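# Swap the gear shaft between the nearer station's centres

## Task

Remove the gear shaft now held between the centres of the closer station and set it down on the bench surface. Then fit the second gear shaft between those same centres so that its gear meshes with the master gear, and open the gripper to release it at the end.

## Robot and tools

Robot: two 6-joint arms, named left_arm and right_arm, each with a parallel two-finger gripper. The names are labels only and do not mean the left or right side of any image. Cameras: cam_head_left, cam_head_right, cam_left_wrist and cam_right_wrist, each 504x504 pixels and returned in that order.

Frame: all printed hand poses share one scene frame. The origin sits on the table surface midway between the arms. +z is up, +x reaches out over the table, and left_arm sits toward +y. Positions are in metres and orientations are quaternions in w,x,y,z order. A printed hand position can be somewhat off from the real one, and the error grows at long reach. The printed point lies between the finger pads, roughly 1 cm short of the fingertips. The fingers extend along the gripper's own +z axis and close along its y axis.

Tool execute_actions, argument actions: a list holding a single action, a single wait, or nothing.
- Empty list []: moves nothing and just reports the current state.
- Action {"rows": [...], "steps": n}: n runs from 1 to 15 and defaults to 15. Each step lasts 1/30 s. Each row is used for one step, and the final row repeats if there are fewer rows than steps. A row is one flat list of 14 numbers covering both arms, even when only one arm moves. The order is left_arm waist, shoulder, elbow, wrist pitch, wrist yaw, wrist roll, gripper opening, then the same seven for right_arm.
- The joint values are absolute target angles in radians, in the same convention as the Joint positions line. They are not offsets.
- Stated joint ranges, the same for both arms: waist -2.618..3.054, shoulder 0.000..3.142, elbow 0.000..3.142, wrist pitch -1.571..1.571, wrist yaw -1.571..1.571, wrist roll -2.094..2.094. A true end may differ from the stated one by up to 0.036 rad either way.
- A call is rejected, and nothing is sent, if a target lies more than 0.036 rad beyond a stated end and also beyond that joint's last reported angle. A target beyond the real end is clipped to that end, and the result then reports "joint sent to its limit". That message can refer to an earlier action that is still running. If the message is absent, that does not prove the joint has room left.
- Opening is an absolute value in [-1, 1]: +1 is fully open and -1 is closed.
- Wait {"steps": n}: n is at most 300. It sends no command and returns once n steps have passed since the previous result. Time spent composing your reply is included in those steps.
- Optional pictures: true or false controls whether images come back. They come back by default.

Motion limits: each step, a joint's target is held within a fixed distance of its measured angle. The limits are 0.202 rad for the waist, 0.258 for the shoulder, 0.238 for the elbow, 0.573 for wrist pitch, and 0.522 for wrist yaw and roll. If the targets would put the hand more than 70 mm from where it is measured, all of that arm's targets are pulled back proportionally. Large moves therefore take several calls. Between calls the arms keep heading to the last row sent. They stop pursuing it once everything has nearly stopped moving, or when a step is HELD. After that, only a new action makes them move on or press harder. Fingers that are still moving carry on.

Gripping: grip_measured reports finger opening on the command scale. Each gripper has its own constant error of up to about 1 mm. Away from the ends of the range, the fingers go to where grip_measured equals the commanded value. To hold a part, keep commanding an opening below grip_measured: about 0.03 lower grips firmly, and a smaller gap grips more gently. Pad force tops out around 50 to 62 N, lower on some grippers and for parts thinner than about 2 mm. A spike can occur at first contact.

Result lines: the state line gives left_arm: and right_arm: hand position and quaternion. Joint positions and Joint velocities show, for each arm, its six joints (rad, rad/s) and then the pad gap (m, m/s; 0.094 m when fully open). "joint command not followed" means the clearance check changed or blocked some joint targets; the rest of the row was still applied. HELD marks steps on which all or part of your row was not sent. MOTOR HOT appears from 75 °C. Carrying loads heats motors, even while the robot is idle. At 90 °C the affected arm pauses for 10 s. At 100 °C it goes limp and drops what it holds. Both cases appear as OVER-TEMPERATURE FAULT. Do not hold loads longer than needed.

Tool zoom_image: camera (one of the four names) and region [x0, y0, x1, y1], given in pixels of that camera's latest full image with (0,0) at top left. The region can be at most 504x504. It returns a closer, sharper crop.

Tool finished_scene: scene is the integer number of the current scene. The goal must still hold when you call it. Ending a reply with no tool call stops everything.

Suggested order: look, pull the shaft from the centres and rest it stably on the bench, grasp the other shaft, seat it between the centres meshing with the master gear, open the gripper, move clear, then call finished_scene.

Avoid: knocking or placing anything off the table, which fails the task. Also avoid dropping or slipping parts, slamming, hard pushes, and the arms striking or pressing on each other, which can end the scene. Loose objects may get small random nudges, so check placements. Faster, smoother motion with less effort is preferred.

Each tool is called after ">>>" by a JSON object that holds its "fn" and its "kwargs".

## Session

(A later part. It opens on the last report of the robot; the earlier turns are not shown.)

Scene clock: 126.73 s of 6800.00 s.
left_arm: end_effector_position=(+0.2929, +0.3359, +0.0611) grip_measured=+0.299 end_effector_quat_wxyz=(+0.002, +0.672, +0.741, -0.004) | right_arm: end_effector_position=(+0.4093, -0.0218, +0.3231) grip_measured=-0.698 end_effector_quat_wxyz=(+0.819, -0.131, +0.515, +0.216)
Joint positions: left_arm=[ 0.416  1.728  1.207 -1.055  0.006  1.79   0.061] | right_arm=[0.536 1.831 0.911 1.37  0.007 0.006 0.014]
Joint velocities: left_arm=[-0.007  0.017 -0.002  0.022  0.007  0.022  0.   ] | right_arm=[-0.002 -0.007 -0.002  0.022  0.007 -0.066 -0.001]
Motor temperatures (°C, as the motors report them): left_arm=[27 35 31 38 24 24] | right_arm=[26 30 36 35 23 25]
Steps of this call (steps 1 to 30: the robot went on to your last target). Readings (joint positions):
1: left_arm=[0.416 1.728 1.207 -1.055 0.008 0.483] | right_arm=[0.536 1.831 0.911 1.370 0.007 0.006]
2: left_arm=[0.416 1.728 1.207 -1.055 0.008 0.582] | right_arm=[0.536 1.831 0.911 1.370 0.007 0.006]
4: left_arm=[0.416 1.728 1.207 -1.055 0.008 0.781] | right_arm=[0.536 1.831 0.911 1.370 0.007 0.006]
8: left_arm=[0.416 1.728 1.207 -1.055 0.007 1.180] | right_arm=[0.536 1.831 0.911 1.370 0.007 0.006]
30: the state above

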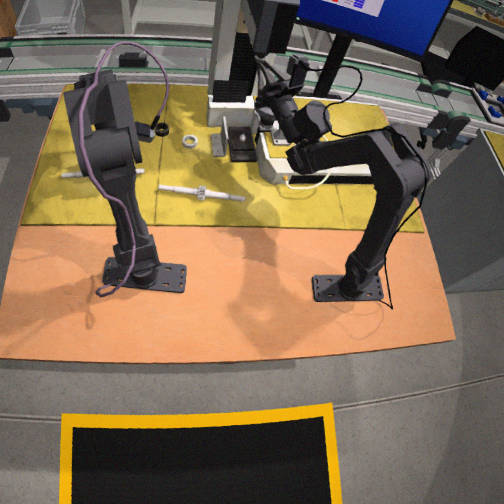

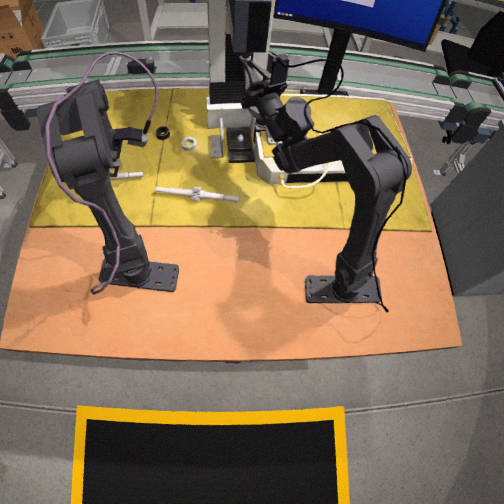

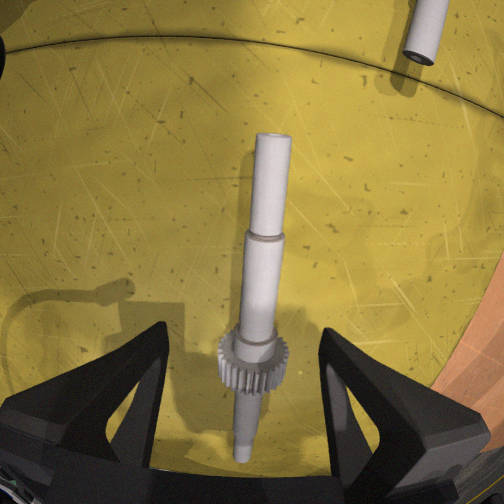

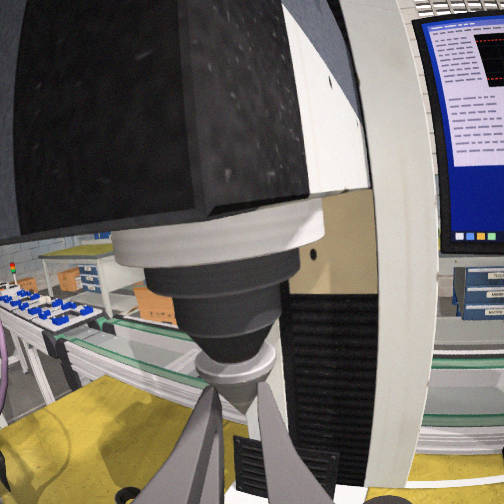

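Symmetric after all. Continue.

>>> {"fn": "execute_actions", "kwargs": {"actions": [{"rows":[[0.425,1.76,1.05,-0.85,0,1.86,0.3,0.53,1.82,1.02,1.39,0,0,-0.7]]}], "pictures": false}}

>>> {"fn": "execute_actions", "kwargs": {"actions": [{"rows":[[0.425,1.76,1.05,-0.85,0,1.86,-0.8,0.53,1.82,1.02,1.39,0,0,-0.7]]}]}}

>>> {"fn": "execute_actions", "kwargs": {"actions": [{"rows":[[0.425,1.6,1.05,-0.75,0,1.86,-0.8,0.53,1.82,1.02,1.39,0,0,-0.7]]}]}}

Scene clock: 131.00 s of 6800.00 s.
left_arm: end_effector_position=(+0.2849, +0.3335, +0.0162) grip_measured=+0.299 end_effector_quat_wxyz=(+0.001, +0.695, +0.719, -0.003) | right_arm: end_effector_position=(+0.4093, -0.0218, +0.3231) grip_measured=-0.698 end_effector_quat_wxyz=(+0.819, -0.131, +0.515, +0.216)
Joint positions: left_arm=[ 0.416  1.761  1.055 -0.869  0.005  1.852  0.061] | right_arm=[0.536 1.831 0.911 1.37  0.007 0.006 0.014]
Joint velocities: left_arm=[ 0.007  0.002  0.002  0.095 -0.007 -0.051  0.   ] | right_arm=[ 0.012  0.012  0.007  0.007  0.022 -0.007 -0.001]
Motor temperatures (°C, as the motors report them): left_arm=[27 35 31 38 24 24] | right_arm=[26 30 36 35 23 25]
Steps of this call (steps 1 to 15: the robot went on to your last target; steps 16 to 90: nothing new was sent; then 0.77 s passed at rest; steps 91 to 105: all 15 steps of this action). Readings (joint positions):
91: left_arm=[0.416 1.726 1.185 -1.021 0.006 1.804] | right_arm=[0.536 1.831 0.911 1.370 0.007 0.006]
92: left_arm=[0.416 1.725 1.152 -0.977 0.006 1.814] | right_arm=[0.536 1.831 0.911 1.370 0.007 0.006]
94: left_arm=[0.416 1.741 1.092 -0.933 0.006 1.828] | right_arm=[0.536 1.831 0.911 1.370 0.007 0.006]
98: left_arm=[0.416 1.761 1.055 -0.905 0.005 1.844] | right_arm=[0.536 1.831 0.911 1.370 0.007 0.006]
105: the state above

Scene clock: 131.50 s of 6800.00 s.
left_arm: end_effector_position=(+0.2866, +0.3346, +0.0162) grip_measured=-0.661 end_effector_quat_wxyz=(+0.003, +0.695, +0.719, +0.001) | right_arm: end_effector_position=(+0.4093, -0.0218, +0.3231) grip_measured=-0.698 end_effector_quat_wxyz=(+0.819, -0.131, +0.515, +0.216)
Joint positions: left_arm=[ 0.417  1.761  1.055 -0.861  0.005  1.856  0.016] | right_arm=[0.536 1.831 0.911 1.37  0.007 0.006 0.014]
Joint velocities: left_arm=[ 0.002  0.002 -0.007 -0.037  0.007 -0.081 -0.001] | right_arm=[-0.012  0.017 -0.002  0.007 -0.007  0.022  0.   ]
Motor temperatures (°C, as the motors report them): left_arm=[27 35 31 38 24 24] | right_arm=[26 30 36 35 23 25]
Steps of this call (steps 1 to 15: all 15 steps of this action). Readings (joint positions):
1: left_arm=[0.416 1.761 1.055 -0.867 0.005 1.852] | right_arm=[0.536 1.831 0.911 1.370 0.007 0.006]
2: left_arm=[0.416 1.761 1.055 -0.865 0.005 1.852] | right_arm=[0.536 1.831 0.911 1.370 0.007 0.006]
4: left_arm=[0.416 1.761 1.055 -0.864 0.005 1.851] | right_arm=[0.536 1.831 0.911 1.370 0.007 0.006]
8: left_arm=[0.417 1.761 1.055 -0.861 0.005 1.856] | right_arm=[0.536 1.831 0.911 1.370 0.007 0.006]
15: the state above

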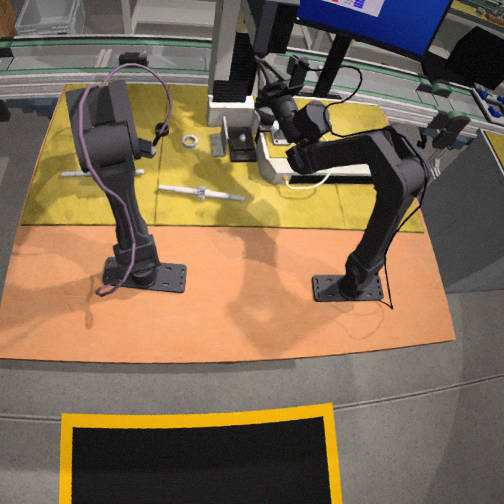

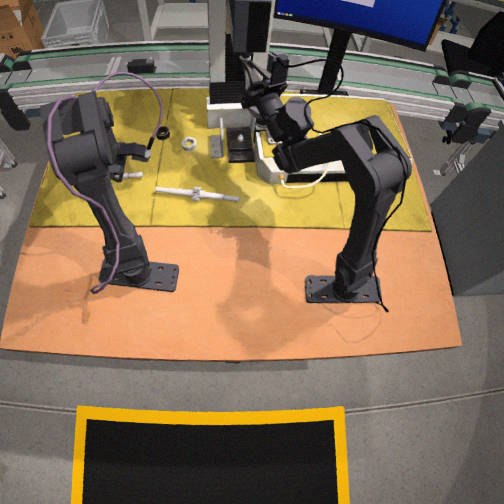

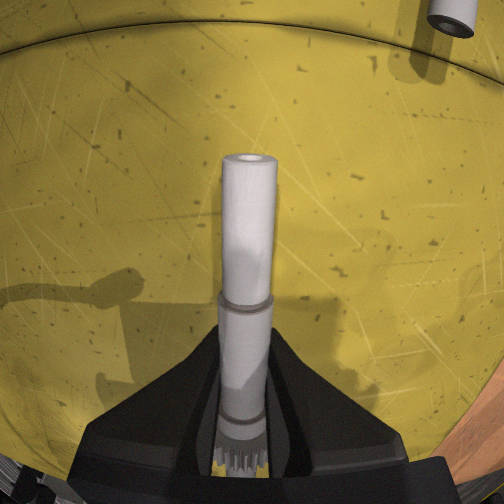

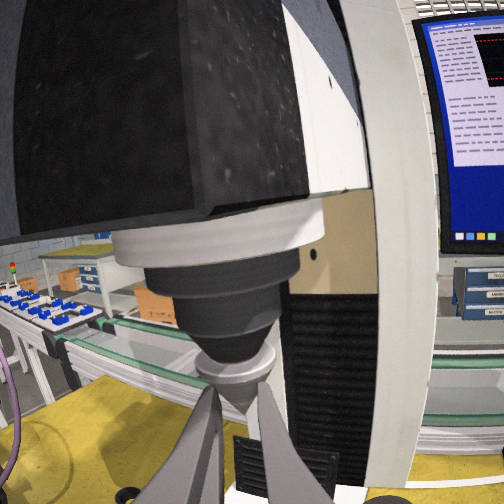

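Scene clock: 132.00 s of 6800.00 s.
left_arm: end_effector_position=(+0.3107, +0.3421, +0.0541) grip_measured=-0.661 end_effector_quat_wxyz=(+0.052, +0.692, +0.715, +0.089) | right_arm: end_effector_position=(+0.4093, -0.0218, +0.3231) grip_measured=-0.698 end_effector_quat_wxyz=(+0.819, -0.131, +0.515, +0.216)
Joint positions: left_arm=[ 0.418  1.62   1.036 -0.78   0.009  1.856  0.016] | right_arm=[0.536 1.831 0.911 1.37  0.007 0.006 0.014]
Joint velocities: left_arm=[ 0.007 -0.012 -0.007 -0.066 -0.051  0.022 -0.001] | right_arm=[ 0.002  0.002  0.007 -0.022 -0.051 -0.037 -0.   ]
Motor temperatures (°C, as the motors report them): left_arm=[27 35 31 38 24 24] | right_arm=[26 30 36 35 23 25]
Steps of this call (steps 1 to 15: all 15 steps of this action). Readings (joint positions):
1: left_arm=[0.417 1.746 1.050 -0.849 0.005 1.856] | right_arm=[0.536 1.831 0.911 1.370 0.007 0.006]
2: left_arm=[0.418 1.721 1.039 -0.836 0.007 1.856] | right_arm=[0.536 1.831 0.911 1.370 0.007 0.006]
4: left_arm=[0.418 1.666 1.036 -0.826 0.009 1.856] | right_arm=[0.536 1.831 0.911 1.370 0.007 0.006]
8: left_arm=[0.418 1.620 1.036 -0.786 0.009 1.856] | right_arm=[0.536 1.831 0.911 1.370 0.007 0.006]
15: the state above

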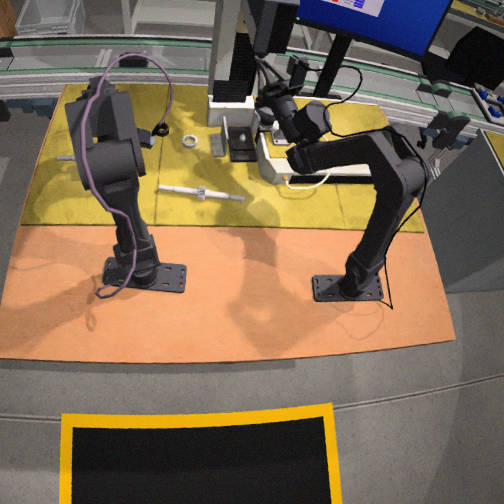

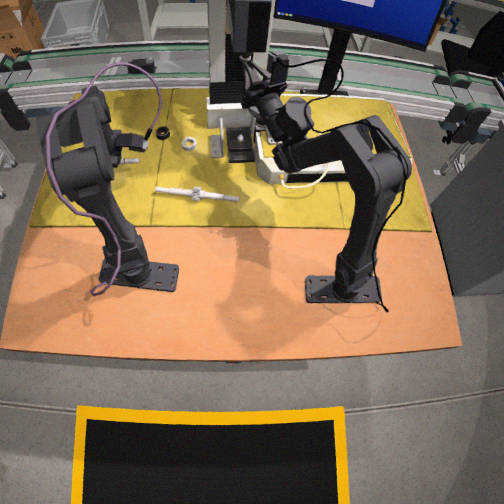

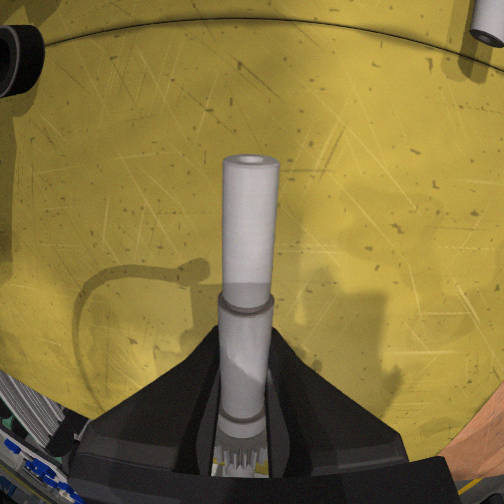

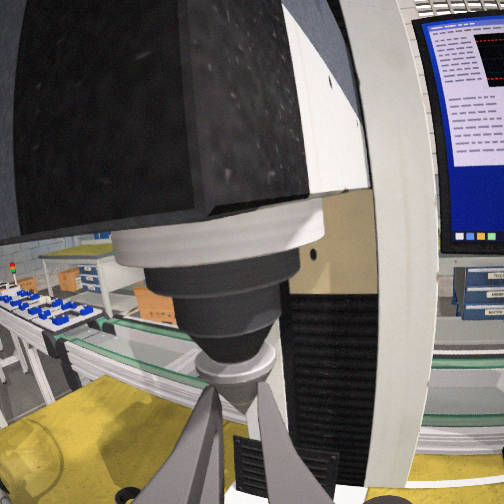

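>>> {"fn": "execute_actions", "kwargs": {"actions": [{"rows":[[0.3,1.3,0.85,-0.2,0,1.7,-0.8,0.53,1.82,1.02,1.39,0,0,-0.7]]}], "pictures": false}}

>>> {"fn": "execute_actions", "kwargs": {"actions": [{"rows":[[0.15,1.1,0.6,0.5,0,1.4,-0.8,0.53,1.82,1.02,1.39,0,0,-0.7]]}], "pictures": false}}

>>> {"fn": "execute_actions", "kwargs": {"actions": [{"rows":[[0,1.1,0.6,0.6,0,0.6,-0.8,0.53,1.82,1.02,1.39,0,0,-0.7]]}], "pictures": false}}

>>> {"fn": "execute_actions", "kwargs": {"actions": [{"rows":[[-0.2,1.1,0.6,0.6,0,-0.1,-0.8,0.53,1.82,1.02,1.39,0,0,-0.7]]}], "pictures": false}}

>>> {"fn": "execute_actions", "kwargs": {"actions": [{"rows":[[-0.37,1.3,0.7,0.66,0,-0.13,-0.8,0.53,1.82,1.02,1.39,0,0,-0.7]]}]}}

Scene clock: 138.23 s of 6800.00 s.
left_arm: end_effector_position=(+0.3768, +0.3151, +0.1401) grip_measured=-0.661 end_effector_quat_wxyz=(+0.230, +0.633, +0.670, +0.312) | right_arm: end_effector_position=(+0.4093, -0.0218, +0.3231) grip_measured=-0.698 end_effector_quat_wxyz=(+0.819, -0.131, +0.515, +0.216)
Joint positions: left_arm=[ 0.298  1.327  0.844 -0.292  0.015  1.706  0.016] | right_arm=[0.536 1.831 0.911 1.37  0.007 0.006 0.014]
Joint velocities: left_arm=[-0.007  0.002 -0.012  0.037  0.081 -0.125  0.001] | right_arm=[ 0.002 -0.002 -0.022 -0.022 -0.081  0.095  0.   ]
Motor temperatures (°C, as the motors report them): left_arm=[27 35 32 38 24 24] | right_arm=[26 30 36 35 23 25]
Steps of this call (steps 1 to 15: the robot went on to your last target; steps 16 to 90: nothing new was sent; then 2.73 s passed at rest; steps 91 to 105: all 15 steps of this action). Readings (joint positions):
91: left_arm=[0.407 1.592 0.999 -0.715 0.001 1.832] | right_arm=[0.536 1.831 0.911 1.370 0.007 0.006]
92: left_arm=[0.387 1.543 0.938 -0.625 -0.007 1.812] | right_arm=[0.536 1.831 0.911 1.370 0.007 0.006]
94: left_arm=[0.338 1.444 0.869 -0.542 0.000 1.780] | right_arm=[0.536 1.831 0.911 1.370 0.007 0.006]
98: left_arm=[0.298 1.338 0.844 -0.397 0.017 1.734] | right_arm=[0.536 1.831 0.911 1.370 0.007 0.006]
105: the state above

Scene clock: 138.73 s of 6800.00 s.
left_arm: end_effector_position=(+0.3978, +0.2608, +0.2278) grip_measured=-0.661 end_effector_quat_wxyz=(+0.471, +0.493, +0.602, +0.416) | right_arm: end_effector_position=(+0.4093, -0.0218, +0.3231) grip_measured=-0.698 end_effector_quat_wxyz=(+0.819, -0.131, +0.515, +0.216)
Joint positions: left_arm=[0.152 1.141 0.584 0.346 0.015 1.412 0.016] | right_arm=[0.536 1.831 0.911 1.37  0.007 0.006 0.014]
Joint velocities: left_arm=[ 0.002 -0.061 -0.002  0.403 -0.037 -0.168  0.001] | right_arm=[-0.002 -0.017  0.017 -0.022  0.007  0.037  0.   ]
Motor temperatures (°C, as the motors report them): left_arm=[27 35 32 38 24 24] | right_arm=[26 30 36 35 23 25]
Steps of this call (steps 1 to 15: all 15 steps of this action). Readings (joint positions):
1: left_arm=[0.281 1.303 0.797 -0.214 -0.001 1.659] | right_arm=[0.536 1.831 0.911 1.370 0.007 0.006]
2: left_arm=[0.251 1.256 0.726 -0.115 -0.015 1.614] | right_arm=[0.536 1.831 0.911 1.370 0.007 0.006]
4: left_arm=[0.189 1.184 0.634 -0.005 -0.002 1.551] | right_arm=[0.536 1.831 0.911 1.370 0.007 0.006]
8: left_arm=[0.152 1.162 0.585 0.159 0.018 1.473] | right_arm=[0.536 1.831 0.911 1.370 0.007 0.006]
15: the state above

Scene clock: 139.23 s of 6800.00 s.
left_arm: end_effector_position=(+0.4006, +0.1986, +0.2605) grip_measured=-0.662 end_effector_quat_wxyz=(+0.656, +0.270, +0.683, +0.173) | right_arm: end_effector_position=(+0.4093, -0.0218, +0.3231) grip_measured=-0.698 end_effector_quat_wxyz=(+0.819, -0.131, +0.515, +0.216)
Joint positions: left_arm=[-0.007  1.14   0.584  0.478  0.012  0.634  0.016] | right_arm=[0.536 1.831 0.911 1.37  0.007 0.006 0.014]
Joint velocities: left_arm=[-0.002  0.012  0.002  0.007 -0.051 -0.271  0.   ] | right_arm=[ 0.002  0.022 -0.007 -0.066  0.022  0.051 -0.001]
Motor temperatures (°C, as the motors report them): left_arm=[27 35 32 39 24 24] | right_arm=[26 30 36 35 23 25]
Steps of this call (steps 1 to 15: all 15 steps of this action). Readings (joint positions):
1: left_arm=[0.132 1.140 0.584 0.369 -0.006 1.339] | right_arm=[0.536 1.831 0.911 1.370 0.007 0.006]
2: left_arm=[0.099 1.140 0.584 0.390 -0.026 1.238] | right_arm=[0.536 1.831 0.911 1.370 0.007 0.006]
4: left_arm=[0.030 1.140 0.584 0.427 -0.014 1.035] | right_arm=[0.536 1.831 0.911 1.370 0.007 0.006]
8: left_arm=[-0.009 1.140 0.584 0.466 0.018 0.773] | right_arm=[0.536 1.831 0.911 1.370 0.007 0.006]
15: the state above

Scene clock: 139.73 s of 6800.00 s.
left_arm: end_effector_position=(+0.3842, +0.1212, +0.2616) grip_measured=-0.662 end_effector_quat_wxyz=(+0.668, +0.092, +0.727, -0.130) | right_arm: end_effector_position=(+0.4093, -0.0218, +0.3231) grip_measured=-0.698 end_effector_quat_wxyz=(+0.819, -0.131, +0.515, +0.216)
Joint positions: left_arm=[-0.207  1.14   0.584  0.483  0.012 -0.064  0.016] | right_arm=[0.536 1.831 0.911 1.37  0.007 0.006 0.014]
Joint velocities: left_arm=[-0.017 -0.022 -0.002  0.066  0.007 -0.168  0.   ] | right_arm=[ 0.012  0.002 -0.012 -0.066  0.007  0.066 -0.002]
Motor temperatures (°C, as the motors report them): left_arm=[27 35 32 39 24 24] | right_arm=[26 30 36 35 23 25]
Steps of this call (steps 1 to 15: all 15 steps of this action). Readings (joint positions):
1: left_arm=[-0.033 1.140 0.584 0.480 -0.019 0.557] | right_arm=[0.536 1.831 0.911 1.370 0.007 0.006]
2: left_arm=[-0.077 1.140 0.584 0.481 -0.043 0.457] | right_arm=[0.536 1.831 0.911 1.370 0.007 0.006]
4: left_arm=[-0.167 1.140 0.584 0.481 -0.020 0.266] | right_arm=[0.536 1.831 0.911 1.370 0.007 0.006]
8: left_arm=[-0.214 1.140 0.584 0.482 0.023 0.047] | right_arm=[0.536 1.831 0.911 1.370 0.007 0.006]
15: the state above

Scene clock: 140.23 s of 6800.00 s.
left_arm: end_effector_position=(+0.3891, +0.0437, +0.2383) grip_measured=-0.662 end_effector_quat_wxyz=(+0.631, +0.136, +0.738, -0.198) | right_arm: end_effector_position=(+0.4093, -0.0218, +0.3231) grip_measured=-0.698 end_effector_quat_wxyz=(+0.819, -0.131, +0.515, +0.216)
Joint positions: left_arm=[-0.376  1.325  0.656  0.543  0.01  -0.121  0.016] | right_arm=[0.536 1.831 0.911 1.37  0.007 0.006 0.014]
Joint velocities: left_arm=[ 0.002  0.017 -0.002 -0.066  0.007  0.007 -0.   ] | right_arm=[-0.007  0.007 -0.012 -0.066  0.022 -0.066 -0.   ]
Motor temperatures (°C, as the motors report them): left_arm=[27 35 32 39 24 24] | right_arm=[26 30 36 35 23 25]
Steps of this call (steps 1 to 15: all 15 steps of this action). Readings (joint positions):
1: left_arm=[-0.229 1.161 0.592 0.492 -0.012 -0.074] | right_arm=[0.536 1.831 0.911 1.370 0.007 0.006]
2: left_arm=[-0.266 1.204 0.616 0.509 -0.033 -0.080] | right_arm=[0.536 1.831 0.911 1.370 0.007 0.006]
4: left_arm=[-0.339 1.285 0.653 0.538 -0.018 -0.096] | right_arm=[0.536 1.831 0.911 1.370 0.007 0.006]
8: left_arm=[-0.382 1.325 0.656 0.533 0.017 -0.114] | right_arm=[0.536 1.831 0.911 1.370 0.007 0.006]
15: the state above

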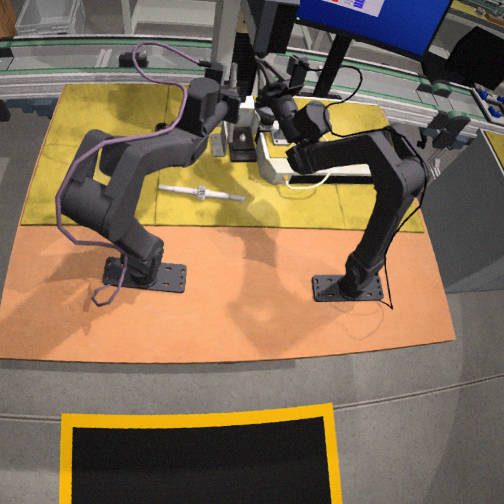

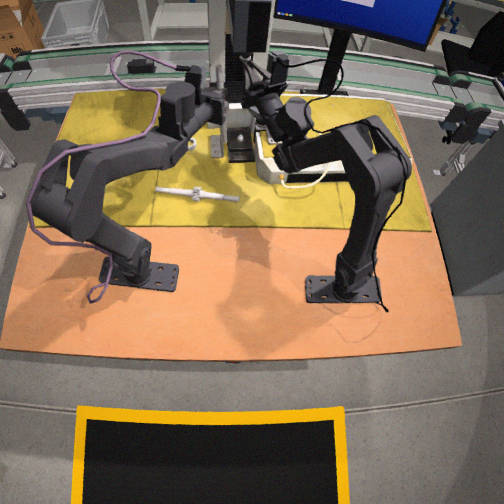

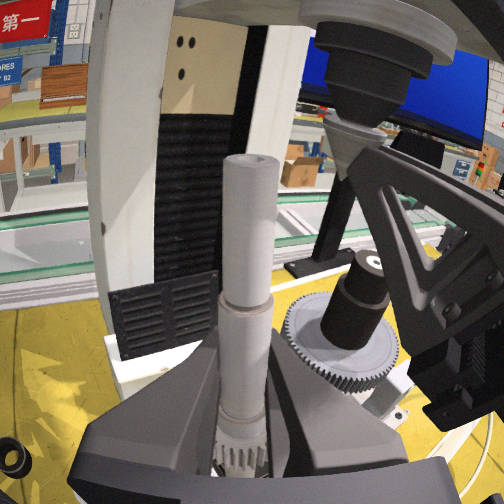

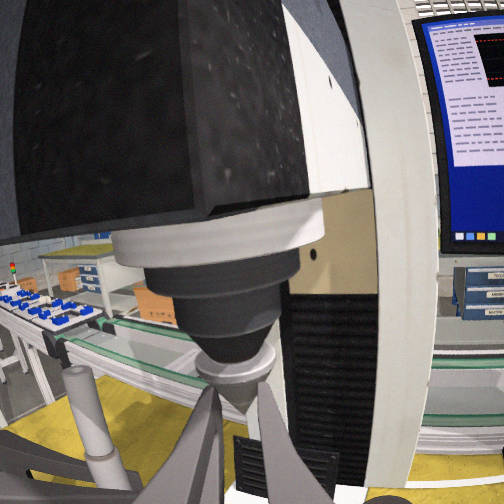

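>>> {"fn": "execute_actions", "kwargs": {"actions": [{"rows":[[-0.39,1.45,0.77,0.79,0,-0.13,-0.8,0.53,1.82,1.02,1.39,0,0,-0.7]]}], "pictures": false}}

>>> {"fn": "execute_actions", "kwargs": {"actions": [{"rows":[[-0.4,1.61,0.825,0.92,0,-0.13,-0.8,0.53,1.82,1.02,1.39,0,0,-0.7]]}]}}

>>> {"fn": "zoom_image", "kwargs": {"camera": "cam_head_right", "region": [200,75,290,165]}}

>>> {"fn": "zoom_image", "kwargs": {"camera": "cam_head_left", "region": [200,75,290,165]}}

Scene clock: 146.00 s of 6800.00 s.
left_arm: end_effector_position=(+0.4141, +0.0272, +0.2373) grip_measured=-0.662 end_effector_quat_wxyz=(+0.645, +0.135, +0.724, -0.205) | right_arm: end_effector_position=(+0.4093, -0.0218, +0.3231) grip_measured=-0.698 end_effector_quat_wxyz=(+0.819, -0.131, +0.515, +0.216)
Joint positions: left_arm=[-0.384  1.471  0.72   0.667  0.009 -0.122  0.016] | right_arm=[0.536 1.831 0.911 1.37  0.007 0.006 0.014]
Joint velocities: left_arm=[-0.007 -0.007  0.007  0.007 -0.066  0.007 -0.001] | right_arm=[ 0.002  0.002 -0.007 -0.051 -0.081  0.007 -0.   ]
Motor temperatures (°C, as the motors report them): left_arm=[27 35 34 43 24 24] | right_arm=[26 30 37 36 23 25]
Steps of this call (steps 1 to 15: the robot went on to your last target; steps 16 to 90: nothing new was sent; then 2.27 s passed at rest; steps 91 to 105: all 15 steps of this action). Readings (joint positions):
91: left_arm=[-0.377 1.342 0.663 0.558 0.009 -0.122] | right_arm=[0.536 1.831 0.911 1.370 0.007 0.006]
92: left_arm=[-0.378 1.377 0.682 0.584 0.009 -0.122] | right_arm=[0.536 1.831 0.911 1.370 0.007 0.006]
94: left_arm=[-0.382 1.443 0.716 0.626 0.009 -0.122] | right_arm=[0.536 1.831 0.911 1.370 0.007 0.006]
98: left_arm=[-0.384 1.471 0.720 0.643 0.009 -0.122] | right_arm=[0.536 1.831 0.911 1.370 0.007 0.006]
105: the state above

Scene clock: 146.50 s of 6800.00 s.
left_arm: end_effector_position=(+0.4385, +0.0089, +0.2214) grip_measured=-0.662 end_effector_quat_wxyz=(+0.653, +0.136, +0.715, -0.210) | right_arm: end_effector_position=(+0.4093, -0.0218, +0.3231) grip_measured=-0.698 end_effector_quat_wxyz=(+0.819, -0.131, +0.515, +0.216)
Joint positions: left_arm=[-0.394  1.638  0.781  0.796  0.007 -0.122  0.016] | right_arm=[0.536 1.831 0.911 1.37  0.007 0.006 0.014]
Joint velocities: left_arm=[ 0.012 -0.012 -0.002  0.051  0.066  0.022 -0.   ] | right_arm=[ 0.002 -0.002 -0.027 -0.007 -0.037 -0.022  0.001]
Motor temperatures (°C, as the motors report them): left_arm=[27 35 34 44 24 24] | right_arm=[26 30 37 36 23 25]
Steps of this call (steps 1 to 15: all 15 steps of this action). Readings (joint positions):
1: left_arm=[-0.385 1.490 0.727 0.687 0.007 -0.122] | right_arm=[0.536 1.831 0.911 1.370 0.007 0.006]
2: left_arm=[-0.387 1.527 0.746 0.720 0.007 -0.122] | right_arm=[0.536 1.831 0.911 1.370 0.007 0.006]
4: left_arm=[-0.391 1.597 0.779 0.765 0.007 -0.122] | right_arm=[0.536 1.831 0.911 1.370 0.007 0.006]
8: left_arm=[-0.394 1.638 0.781 0.775 0.007 -0.122] | right_arm=[0.536 1.831 0.911 1.370 0.007 0.006]
15: the state above

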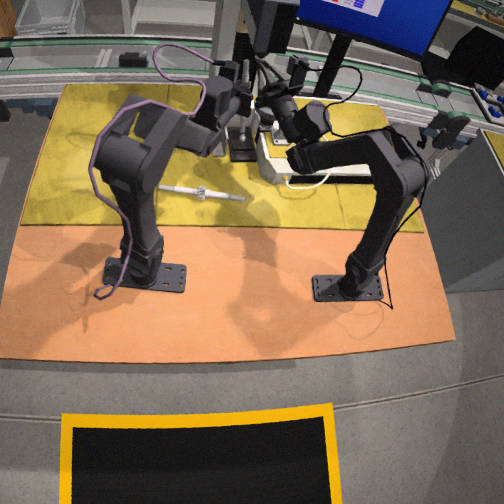

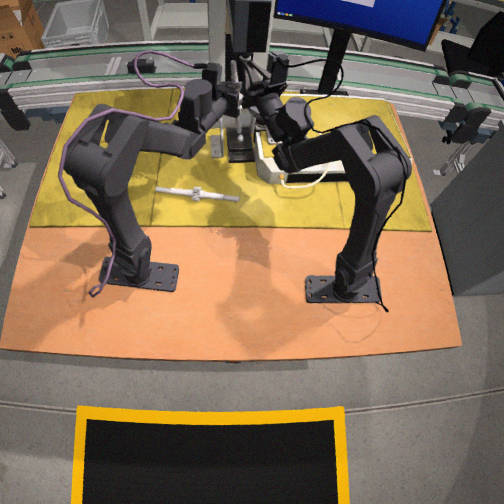

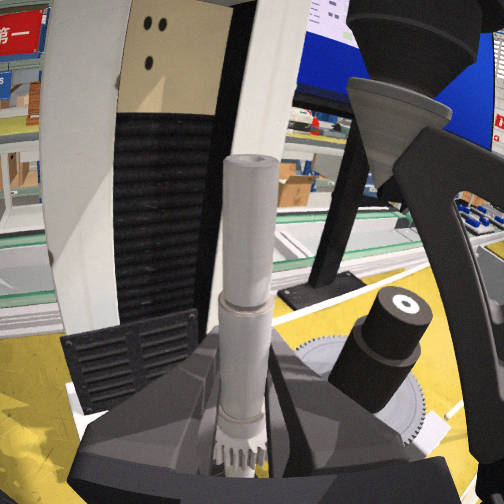

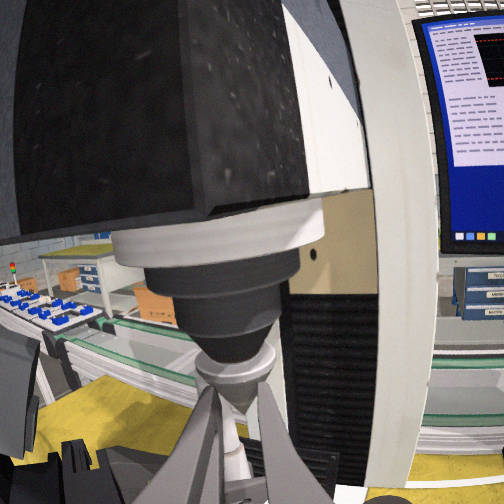

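Region (200, 75, 290, 165) of cam_head_right's 504x504 image, scaled by 5.600, with more detail than that image has.

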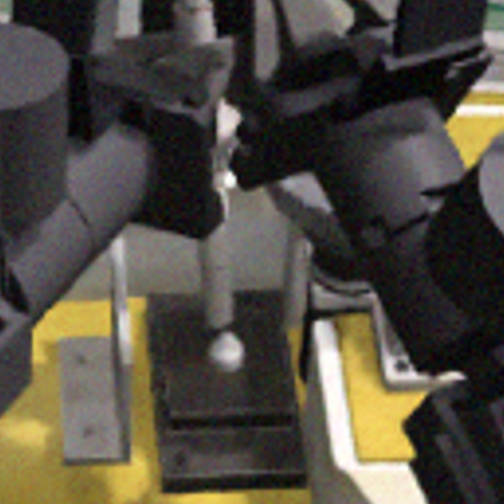

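Region (200, 75, 290, 165) of cam_head_left's 504x504 image, scaled by 5.600, with more detail than that image has.

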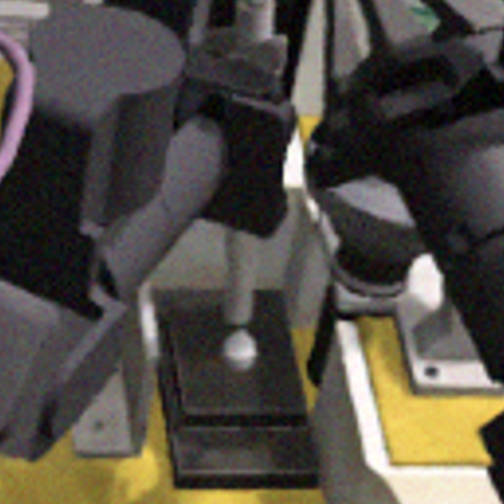

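>>> {"fn": "execute_actions", "kwargs": {"actions": [{"rows":[[-0.41,1.65,0.755,0.98,0,-0.13,-0.8,0.53,1.82,1.02,1.39,0,0,-0.7]]}]}}

>>> {"fn": "zoom_image", "kwargs": {"camera": "cam_head_right", "region": [200,75,290,165]}}

>>> {"fn": "zoom_image", "kwargs": {"camera": "cam_head_left", "region": [200,75,290,165]}}

Scene clock: 151.03 s of 6800.00 s.
left_arm: end_effector_position=(+0.4345, +0.0062, +0.2125) grip_measured=-0.662 end_effector_quat_wxyz=(+0.655, +0.139, +0.711, -0.214) | right_arm: end_effector_position=(+0.4093, -0.0218, +0.3231) grip_measured=-0.698 end_effector_quat_wxyz=(+0.819, -0.131, +0.515, +0.216)
Joint positions: left_arm=[-0.403  1.66   0.75   0.86   0.005 -0.122  0.016] | right_arm=[0.536 1.831 0.911 1.37  0.007 0.006 0.014]
Joint velocities: left_arm=[-0.007  0.007 -0.002  0.022 -0.095  0.022  0.   ] | right_arm=[-0.002  0.007 -0.027 -0.037 -0.022 -0.007  0.001]
Motor temperatures (°C, as the motors report them): left_arm=[27 35 34 46 24 24] | right_arm=[26 30 37 36 23 25]
Steps of this call (steps 1 to 15: the robot went on to your last target; steps 16 to 90: nothing new was sent; then 1.03 s passed at rest; steps 91 to 105: all 15 steps of this action). Readings (joint positions):
91: left_arm=[-0.395 1.640 0.777 0.810 0.006 -0.122] | right_arm=[0.536 1.831 0.911 1.370 0.007 0.006]
92: left_arm=[-0.397 1.644 0.770 0.829 0.006 -0.122] | right_arm=[0.536 1.831 0.911 1.370 0.007 0.006]
94: left_arm=[-0.400 1.651 0.757 0.846 0.006 -0.122] | right_arm=[0.536 1.831 0.911 1.370 0.007 0.006]
98: left_arm=[-0.403 1.660 0.750 0.859 0.005 -0.122] | right_arm=[0.536 1.831 0.911 1.370 0.007 0.006]
105: the state above

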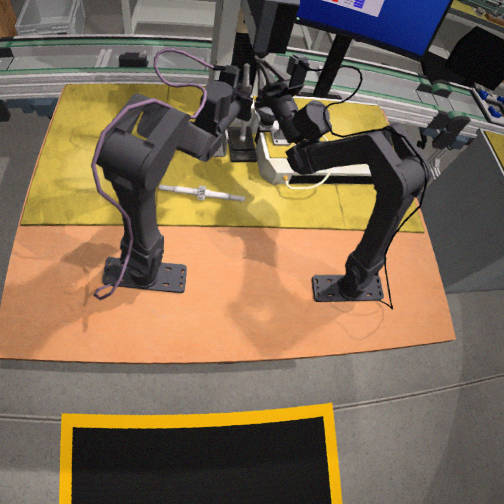

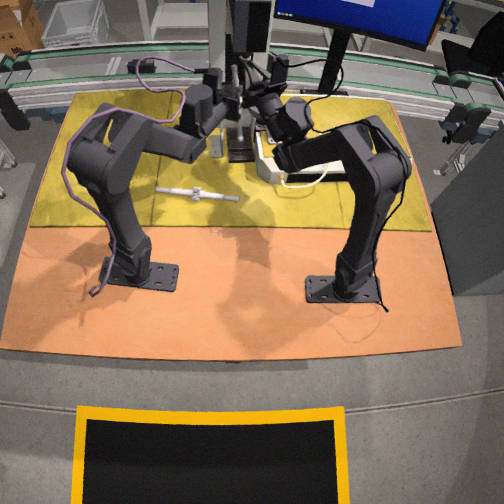

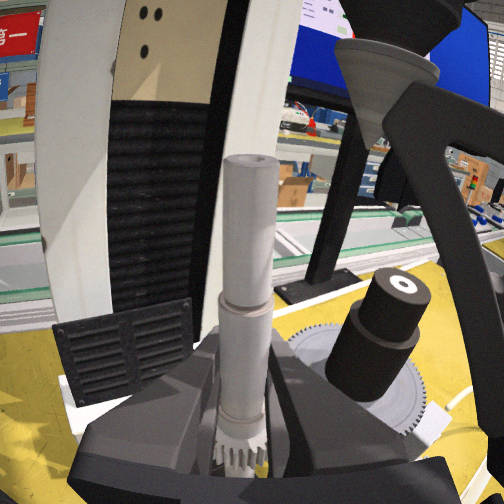

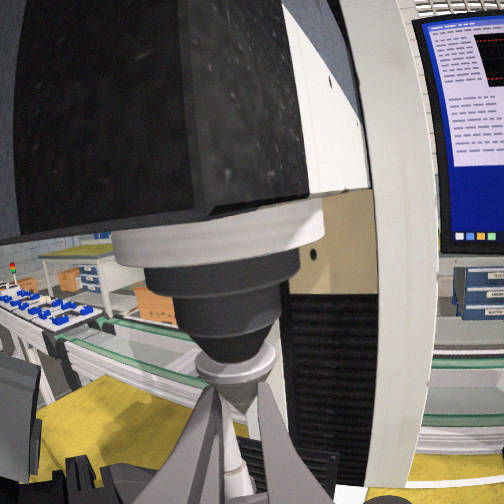

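Region (200, 75, 290, 165) of cam_head_right's 504x504 image, scaled by 5.600, with more detail than that image has.

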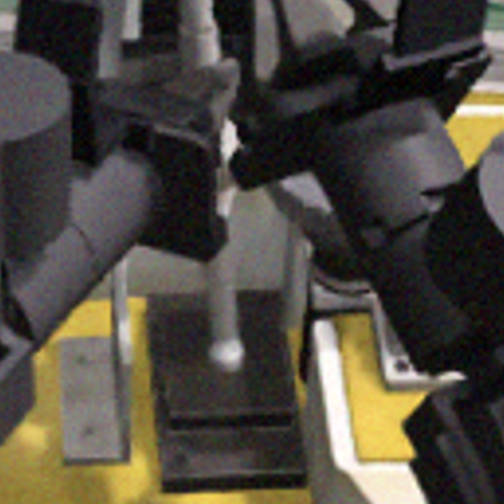

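Region (200, 75, 290, 165) of cam_head_left's 504x504 image, scaled by 5.600, with more detail than that image has.

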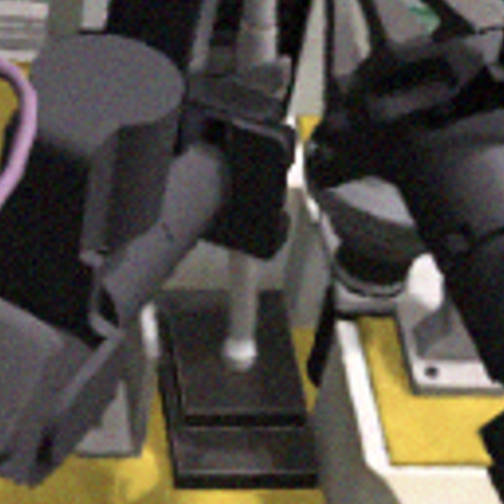

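>>> {"fn": "execute_actions", "kwargs": {"actions": [{"rows":[[-0.41,1.695,0.755,1.0,0,-0.13,-0.72,0.53,1.82,1.02,1.39,0,0,-0.7]]}], "pictures": false}}

>>> {"fn": "execute_actions", "kwargs": {"actions": [{"rows":[[-0.425,1.72,0.755,0.99,0,-0.08,-0.685,0.53,1.82,1.02,1.39,0,0,-0.7]]}]}}

>>> {"fn": "zoom_image", "kwargs": {"camera": "cam_head_right", "region": [200,75,290,165]}}

Scene clock: 156.00 s of 6800.00 s.
left_arm: end_effector_position=(+0.4382, +0.0050, +0.2068) grip_measured=-0.662 end_effector_quat_wxyz=(+0.659, +0.137, +0.708, -0.213) | right_arm: end_effector_position=(+0.4093, -0.0218, +0.3231) grip_measured=-0.698 end_effector_quat_wxyz=(+0.819, -0.131, +0.515, +0.216)
Joint positions: left_arm=[-0.403  1.696  0.75   0.906  0.001 -0.123  0.016] | right_arm=[0.536 1.831 0.911 1.37  0.007 0.006 0.014]
Joint velocities: left_arm=[ 0.012  0.012 -0.012 -0.007 -0.007 -0.007 -0.   ] | right_arm=[ 0.002 -0.002 -0.017  0.037  0.037 -0.037  0.   ]
Motor temperatures (°C, as the motors report them): left_arm=[27 35 34 48 24 24] | right_arm=[26 30 37 36 23 25]
Steps of this call (steps 1 to 15: the robot went on to your last target; steps 16 to 90: nothing new was sent; then 1.47 s passed at rest; steps 91 to 105: all 15 steps of this action). Readings (joint positions):
91: left_arm=[-0.403 1.665 0.750 0.866 0.005 -0.122] | right_arm=[0.536 1.831 0.911 1.370 0.007 0.006]
92: left_arm=[-0.403 1.675 0.750 0.879 0.005 -0.123] | right_arm=[0.536 1.831 0.911 1.370 0.007 0.006]
94: left_arm=[-0.403 1.692 0.750 0.897 0.002 -0.122] | right_arm=[0.536 1.831 0.911 1.370 0.007 0.006]
98: left_arm=[-0.403 1.696 0.750 0.906 0.001 -0.123] | right_arm=[0.536 1.831 0.911 1.370 0.007 0.006]
105: the state above

Scene clock: 156.50 s of 6800.00 s.
left_arm: end_effector_position=(+0.4364, -0.0010, +0.2068) grip_measured=-0.662 end_effector_quat_wxyz=(+0.666, +0.153, +0.701, -0.206) | right_arm: end_effector_position=(+0.4093, -0.0218, +0.3231) grip_measured=-0.698 end_effector_quat_wxyz=(+0.819, -0.131, +0.515, +0.216)
Joint positions: left_arm=[-0.416  1.708  0.75   0.929 -0.    -0.085  0.016] | right_arm=[0.536 1.831 0.911 1.37  0.007 0.006 0.014]
Joint velocities: left_arm=[ 0.002  0.002 -0.022 -0.066 -0.051 -0.051  0.001] | right_arm=[-0.002 -0.022  0.007 -0.007 -0.007  0.007 -0.002]
Motor temperatures (°C, as the motors report them): left_arm=[27 35 34 48 24 24] | right_arm=[26 30 37 36 23 25]
Steps of this call (steps 1 to 15: all 15 steps of this action). Readings (joint positions):
1: left_arm=[-0.405 1.699 0.750 0.908 0.001 -0.117] | right_arm=[0.536 1.831 0.911 1.370 0.007 0.006]
2: left_arm=[-0.407 1.703 0.750 0.916 0.001 -0.111] | right_arm=[0.536 1.831 0.911 1.370 0.007 0.006]
4: left_arm=[-0.413 1.707 0.750 0.926 -0.000 -0.098] | right_arm=[0.536 1.831 0.911 1.370 0.007 0.006]
8: left_arm=[-0.416 1.708 0.750 0.929 -0.000 -0.087] | right_arm=[0.536 1.831 0.911 1.370 0.007 0.006]
15: the state above

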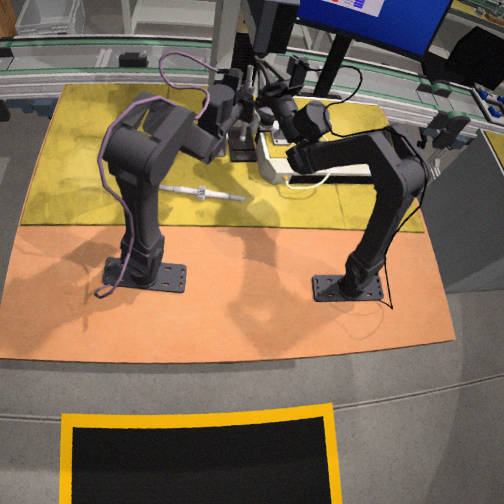

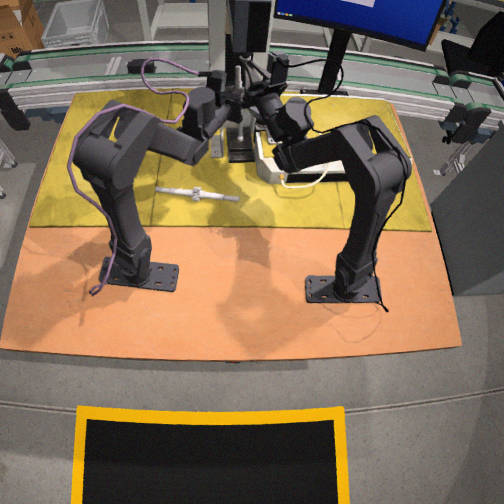

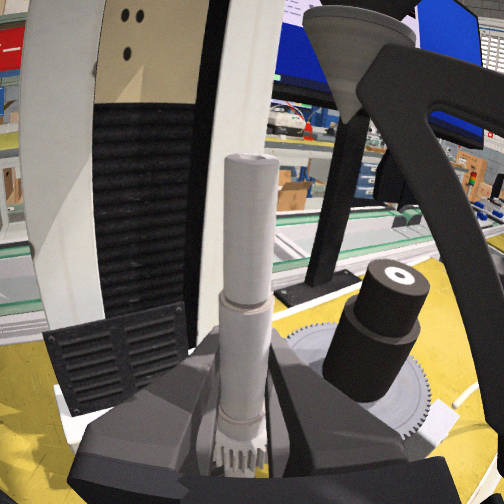

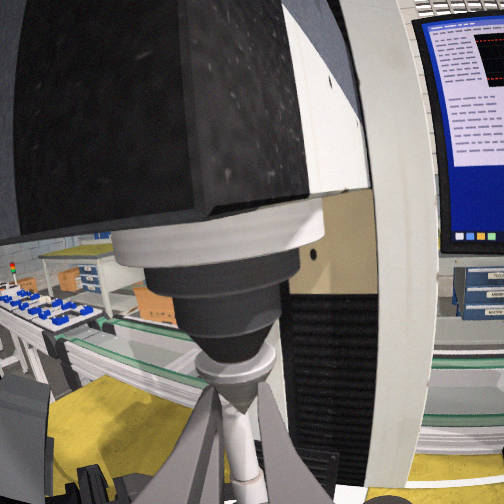

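Region (200, 75, 290, 165) of cam_head_right's 504x504 image, scaled by 5.600, with more detail than that image has.

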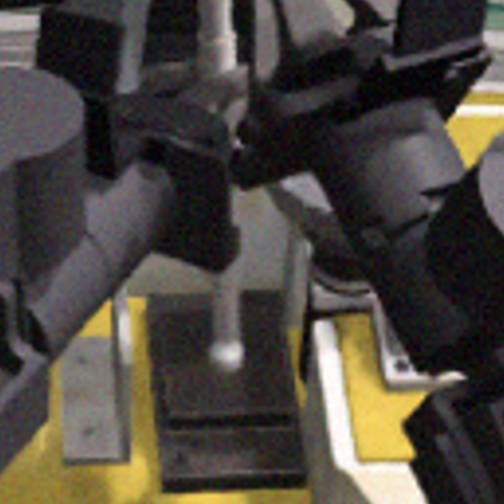

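Looks seated.

>>> {"fn": "execute_actions", "kwargs": {"actions": [{"rows":[[-0.445,1.73,0.74,1.0,0,-0.03,-0.685,0.53,1.82,1.02,1.39,0,0,-0.7]]}], "pictures": false}}

>>> {"fn": "execute_actions", "kwargs": {"actions": [{"rows":[[-0.462,1.73,0.74,1.0,0.03,0.01,-0.7,0.53,1.82,1.02,1.39,0,0,-0.7]]}]}}

>>> {"fn": "zoom_image", "kwargs": {"camera": "cam_head_right", "region": [200,75,290,165]}}

Scene clock: 160.77 s of 6800.00 s.
left_arm: end_effector_position=(+0.4352, -0.0051, +0.2070) grip_measured=-0.662 end_effector_quat_wxyz=(+0.671, +0.164, +0.695, -0.199) | right_arm: end_effector_position=(+0.4093, -0.0218, +0.3232) grip_measured=-0.698 end_effector_quat_wxyz=(+0.819, -0.131, +0.515, +0.217)
Joint positions: left_arm=[-0.427  1.718  0.75   0.949 -0.006 -0.055  0.016] | right_arm=[0.536 1.831 0.911 1.37  0.005 0.007 0.014]
Joint velocities: left_arm=[-0.012  0.002  0.017  0.007  0.037  0.051 -0.   ] | right_arm=[ 0.007 -0.002 -0.002 -0.081  0.051 -0.022 -0.001]
Motor temperatures (°C, as the motors report them): left_arm=[27 35 33 48 24 24] | right_arm=[26 30 37 36 23 25]
Steps of this call (steps 1 to 15: the robot went on to your last target; steps 16 to 90: nothing new was sent; then 0.77 s passed at rest; steps 91 to 105: all 15 steps of this action). Readings (joint positions):
91: left_arm=[-0.418 1.710 0.750 0.931 -0.001 -0.077] | right_arm=[0.536 1.831 0.911 1.370 0.007 0.006]
92: left_arm=[-0.423 1.712 0.750 0.935 -0.002 -0.069] | right_arm=[0.536 1.831 0.911 1.370 0.007 0.006]
94: left_arm=[-0.426 1.716 0.750 0.944 -0.006 -0.059] | right_arm=[0.536 1.831 0.911 1.370 0.005 0.007]
98: left_arm=[-0.426 1.718 0.750 0.948 -0.006 -0.056] | right_arm=[0.536 1.831 0.911 1.370 0.005 0.007]
105: the state above

Scene clock: 161.27 s of 6800.00 s.
left_arm: end_effector_position=(+0.4343, -0.0066, +0.2071) grip_measured=-0.662 end_effector_quat_wxyz=(+0.673, +0.171, +0.693, -0.195) | right_arm: end_effector_position=(+0.4093, -0.0217, +0.3232) grip_measured=-0.698 end_effector_quat_wxyz=(+0.818, -0.132, +0.515, +0.220)
Joint positions: left_arm=[-0.43   1.718  0.75   0.95  -0.005 -0.04   0.016] | right_arm=[ 0.534  1.831  0.911  1.37  -0.001  0.014  0.014]
Joint velocities: left_arm=[ 0.002  0.002 -0.002  0.051  0.007  0.022  0.001] | right_arm=[ 0.007 -0.002 -0.007 -0.007 -0.007  0.037  0.001]
Motor temperatures (°C, as the motors report them): left_arm=[27 35 33 48 24 24] | right_arm=[26 30 37 36 23 25]
Steps of this call (steps 1 to 15: all 15 steps of this action). Readings (joint positions):
1: left_arm=[-0.428 1.718 0.750 0.949 -0.005 -0.050] | right_arm=[0.536 1.831 0.911 1.370 0.005 0.007]
2: left_arm=[-0.429 1.718 0.750 0.950 -0.005 -0.046] | right_arm=[0.535 1.831 0.911 1.370 0.004 0.008]
4: left_arm=[-0.429 1.718 0.750 0.950 -0.005 -0.042] | right_arm=[0.534 1.831 0.911 1.370 0.002 0.011]
8: left_arm=[-0.430 1.718 0.750 0.950 -0.005 -0.040] | right_arm=[0.534 1.831 0.911 1.370 -0.001 0.013]
15: the state above

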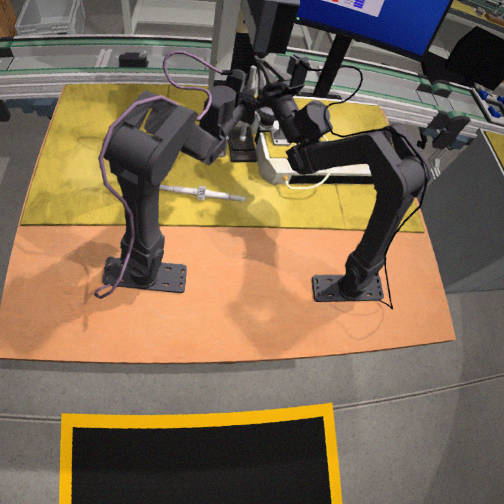

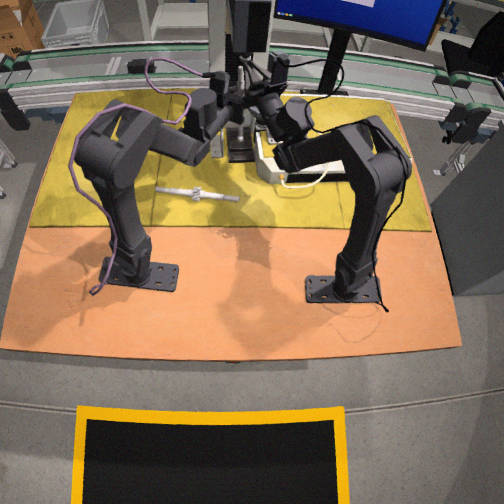

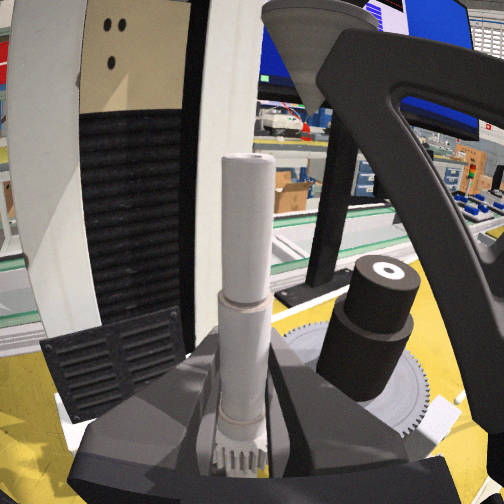

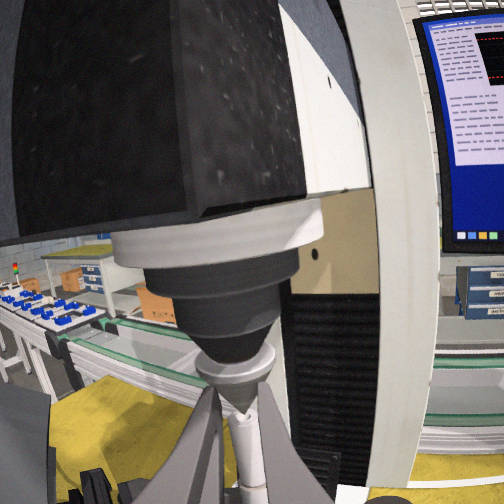

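Region (200, 75, 290, 165) of cam_head_right's 504x504 image, scaled by 5.600, with more detail than that image has.

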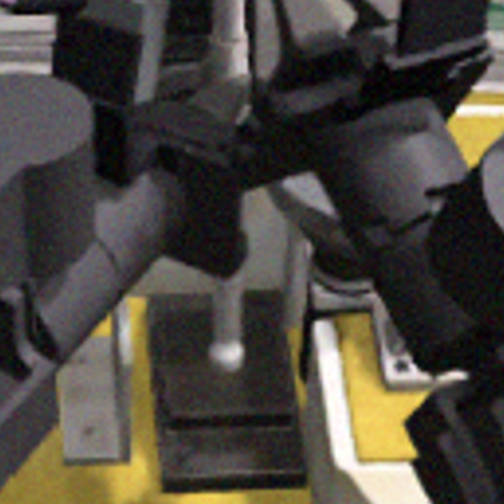

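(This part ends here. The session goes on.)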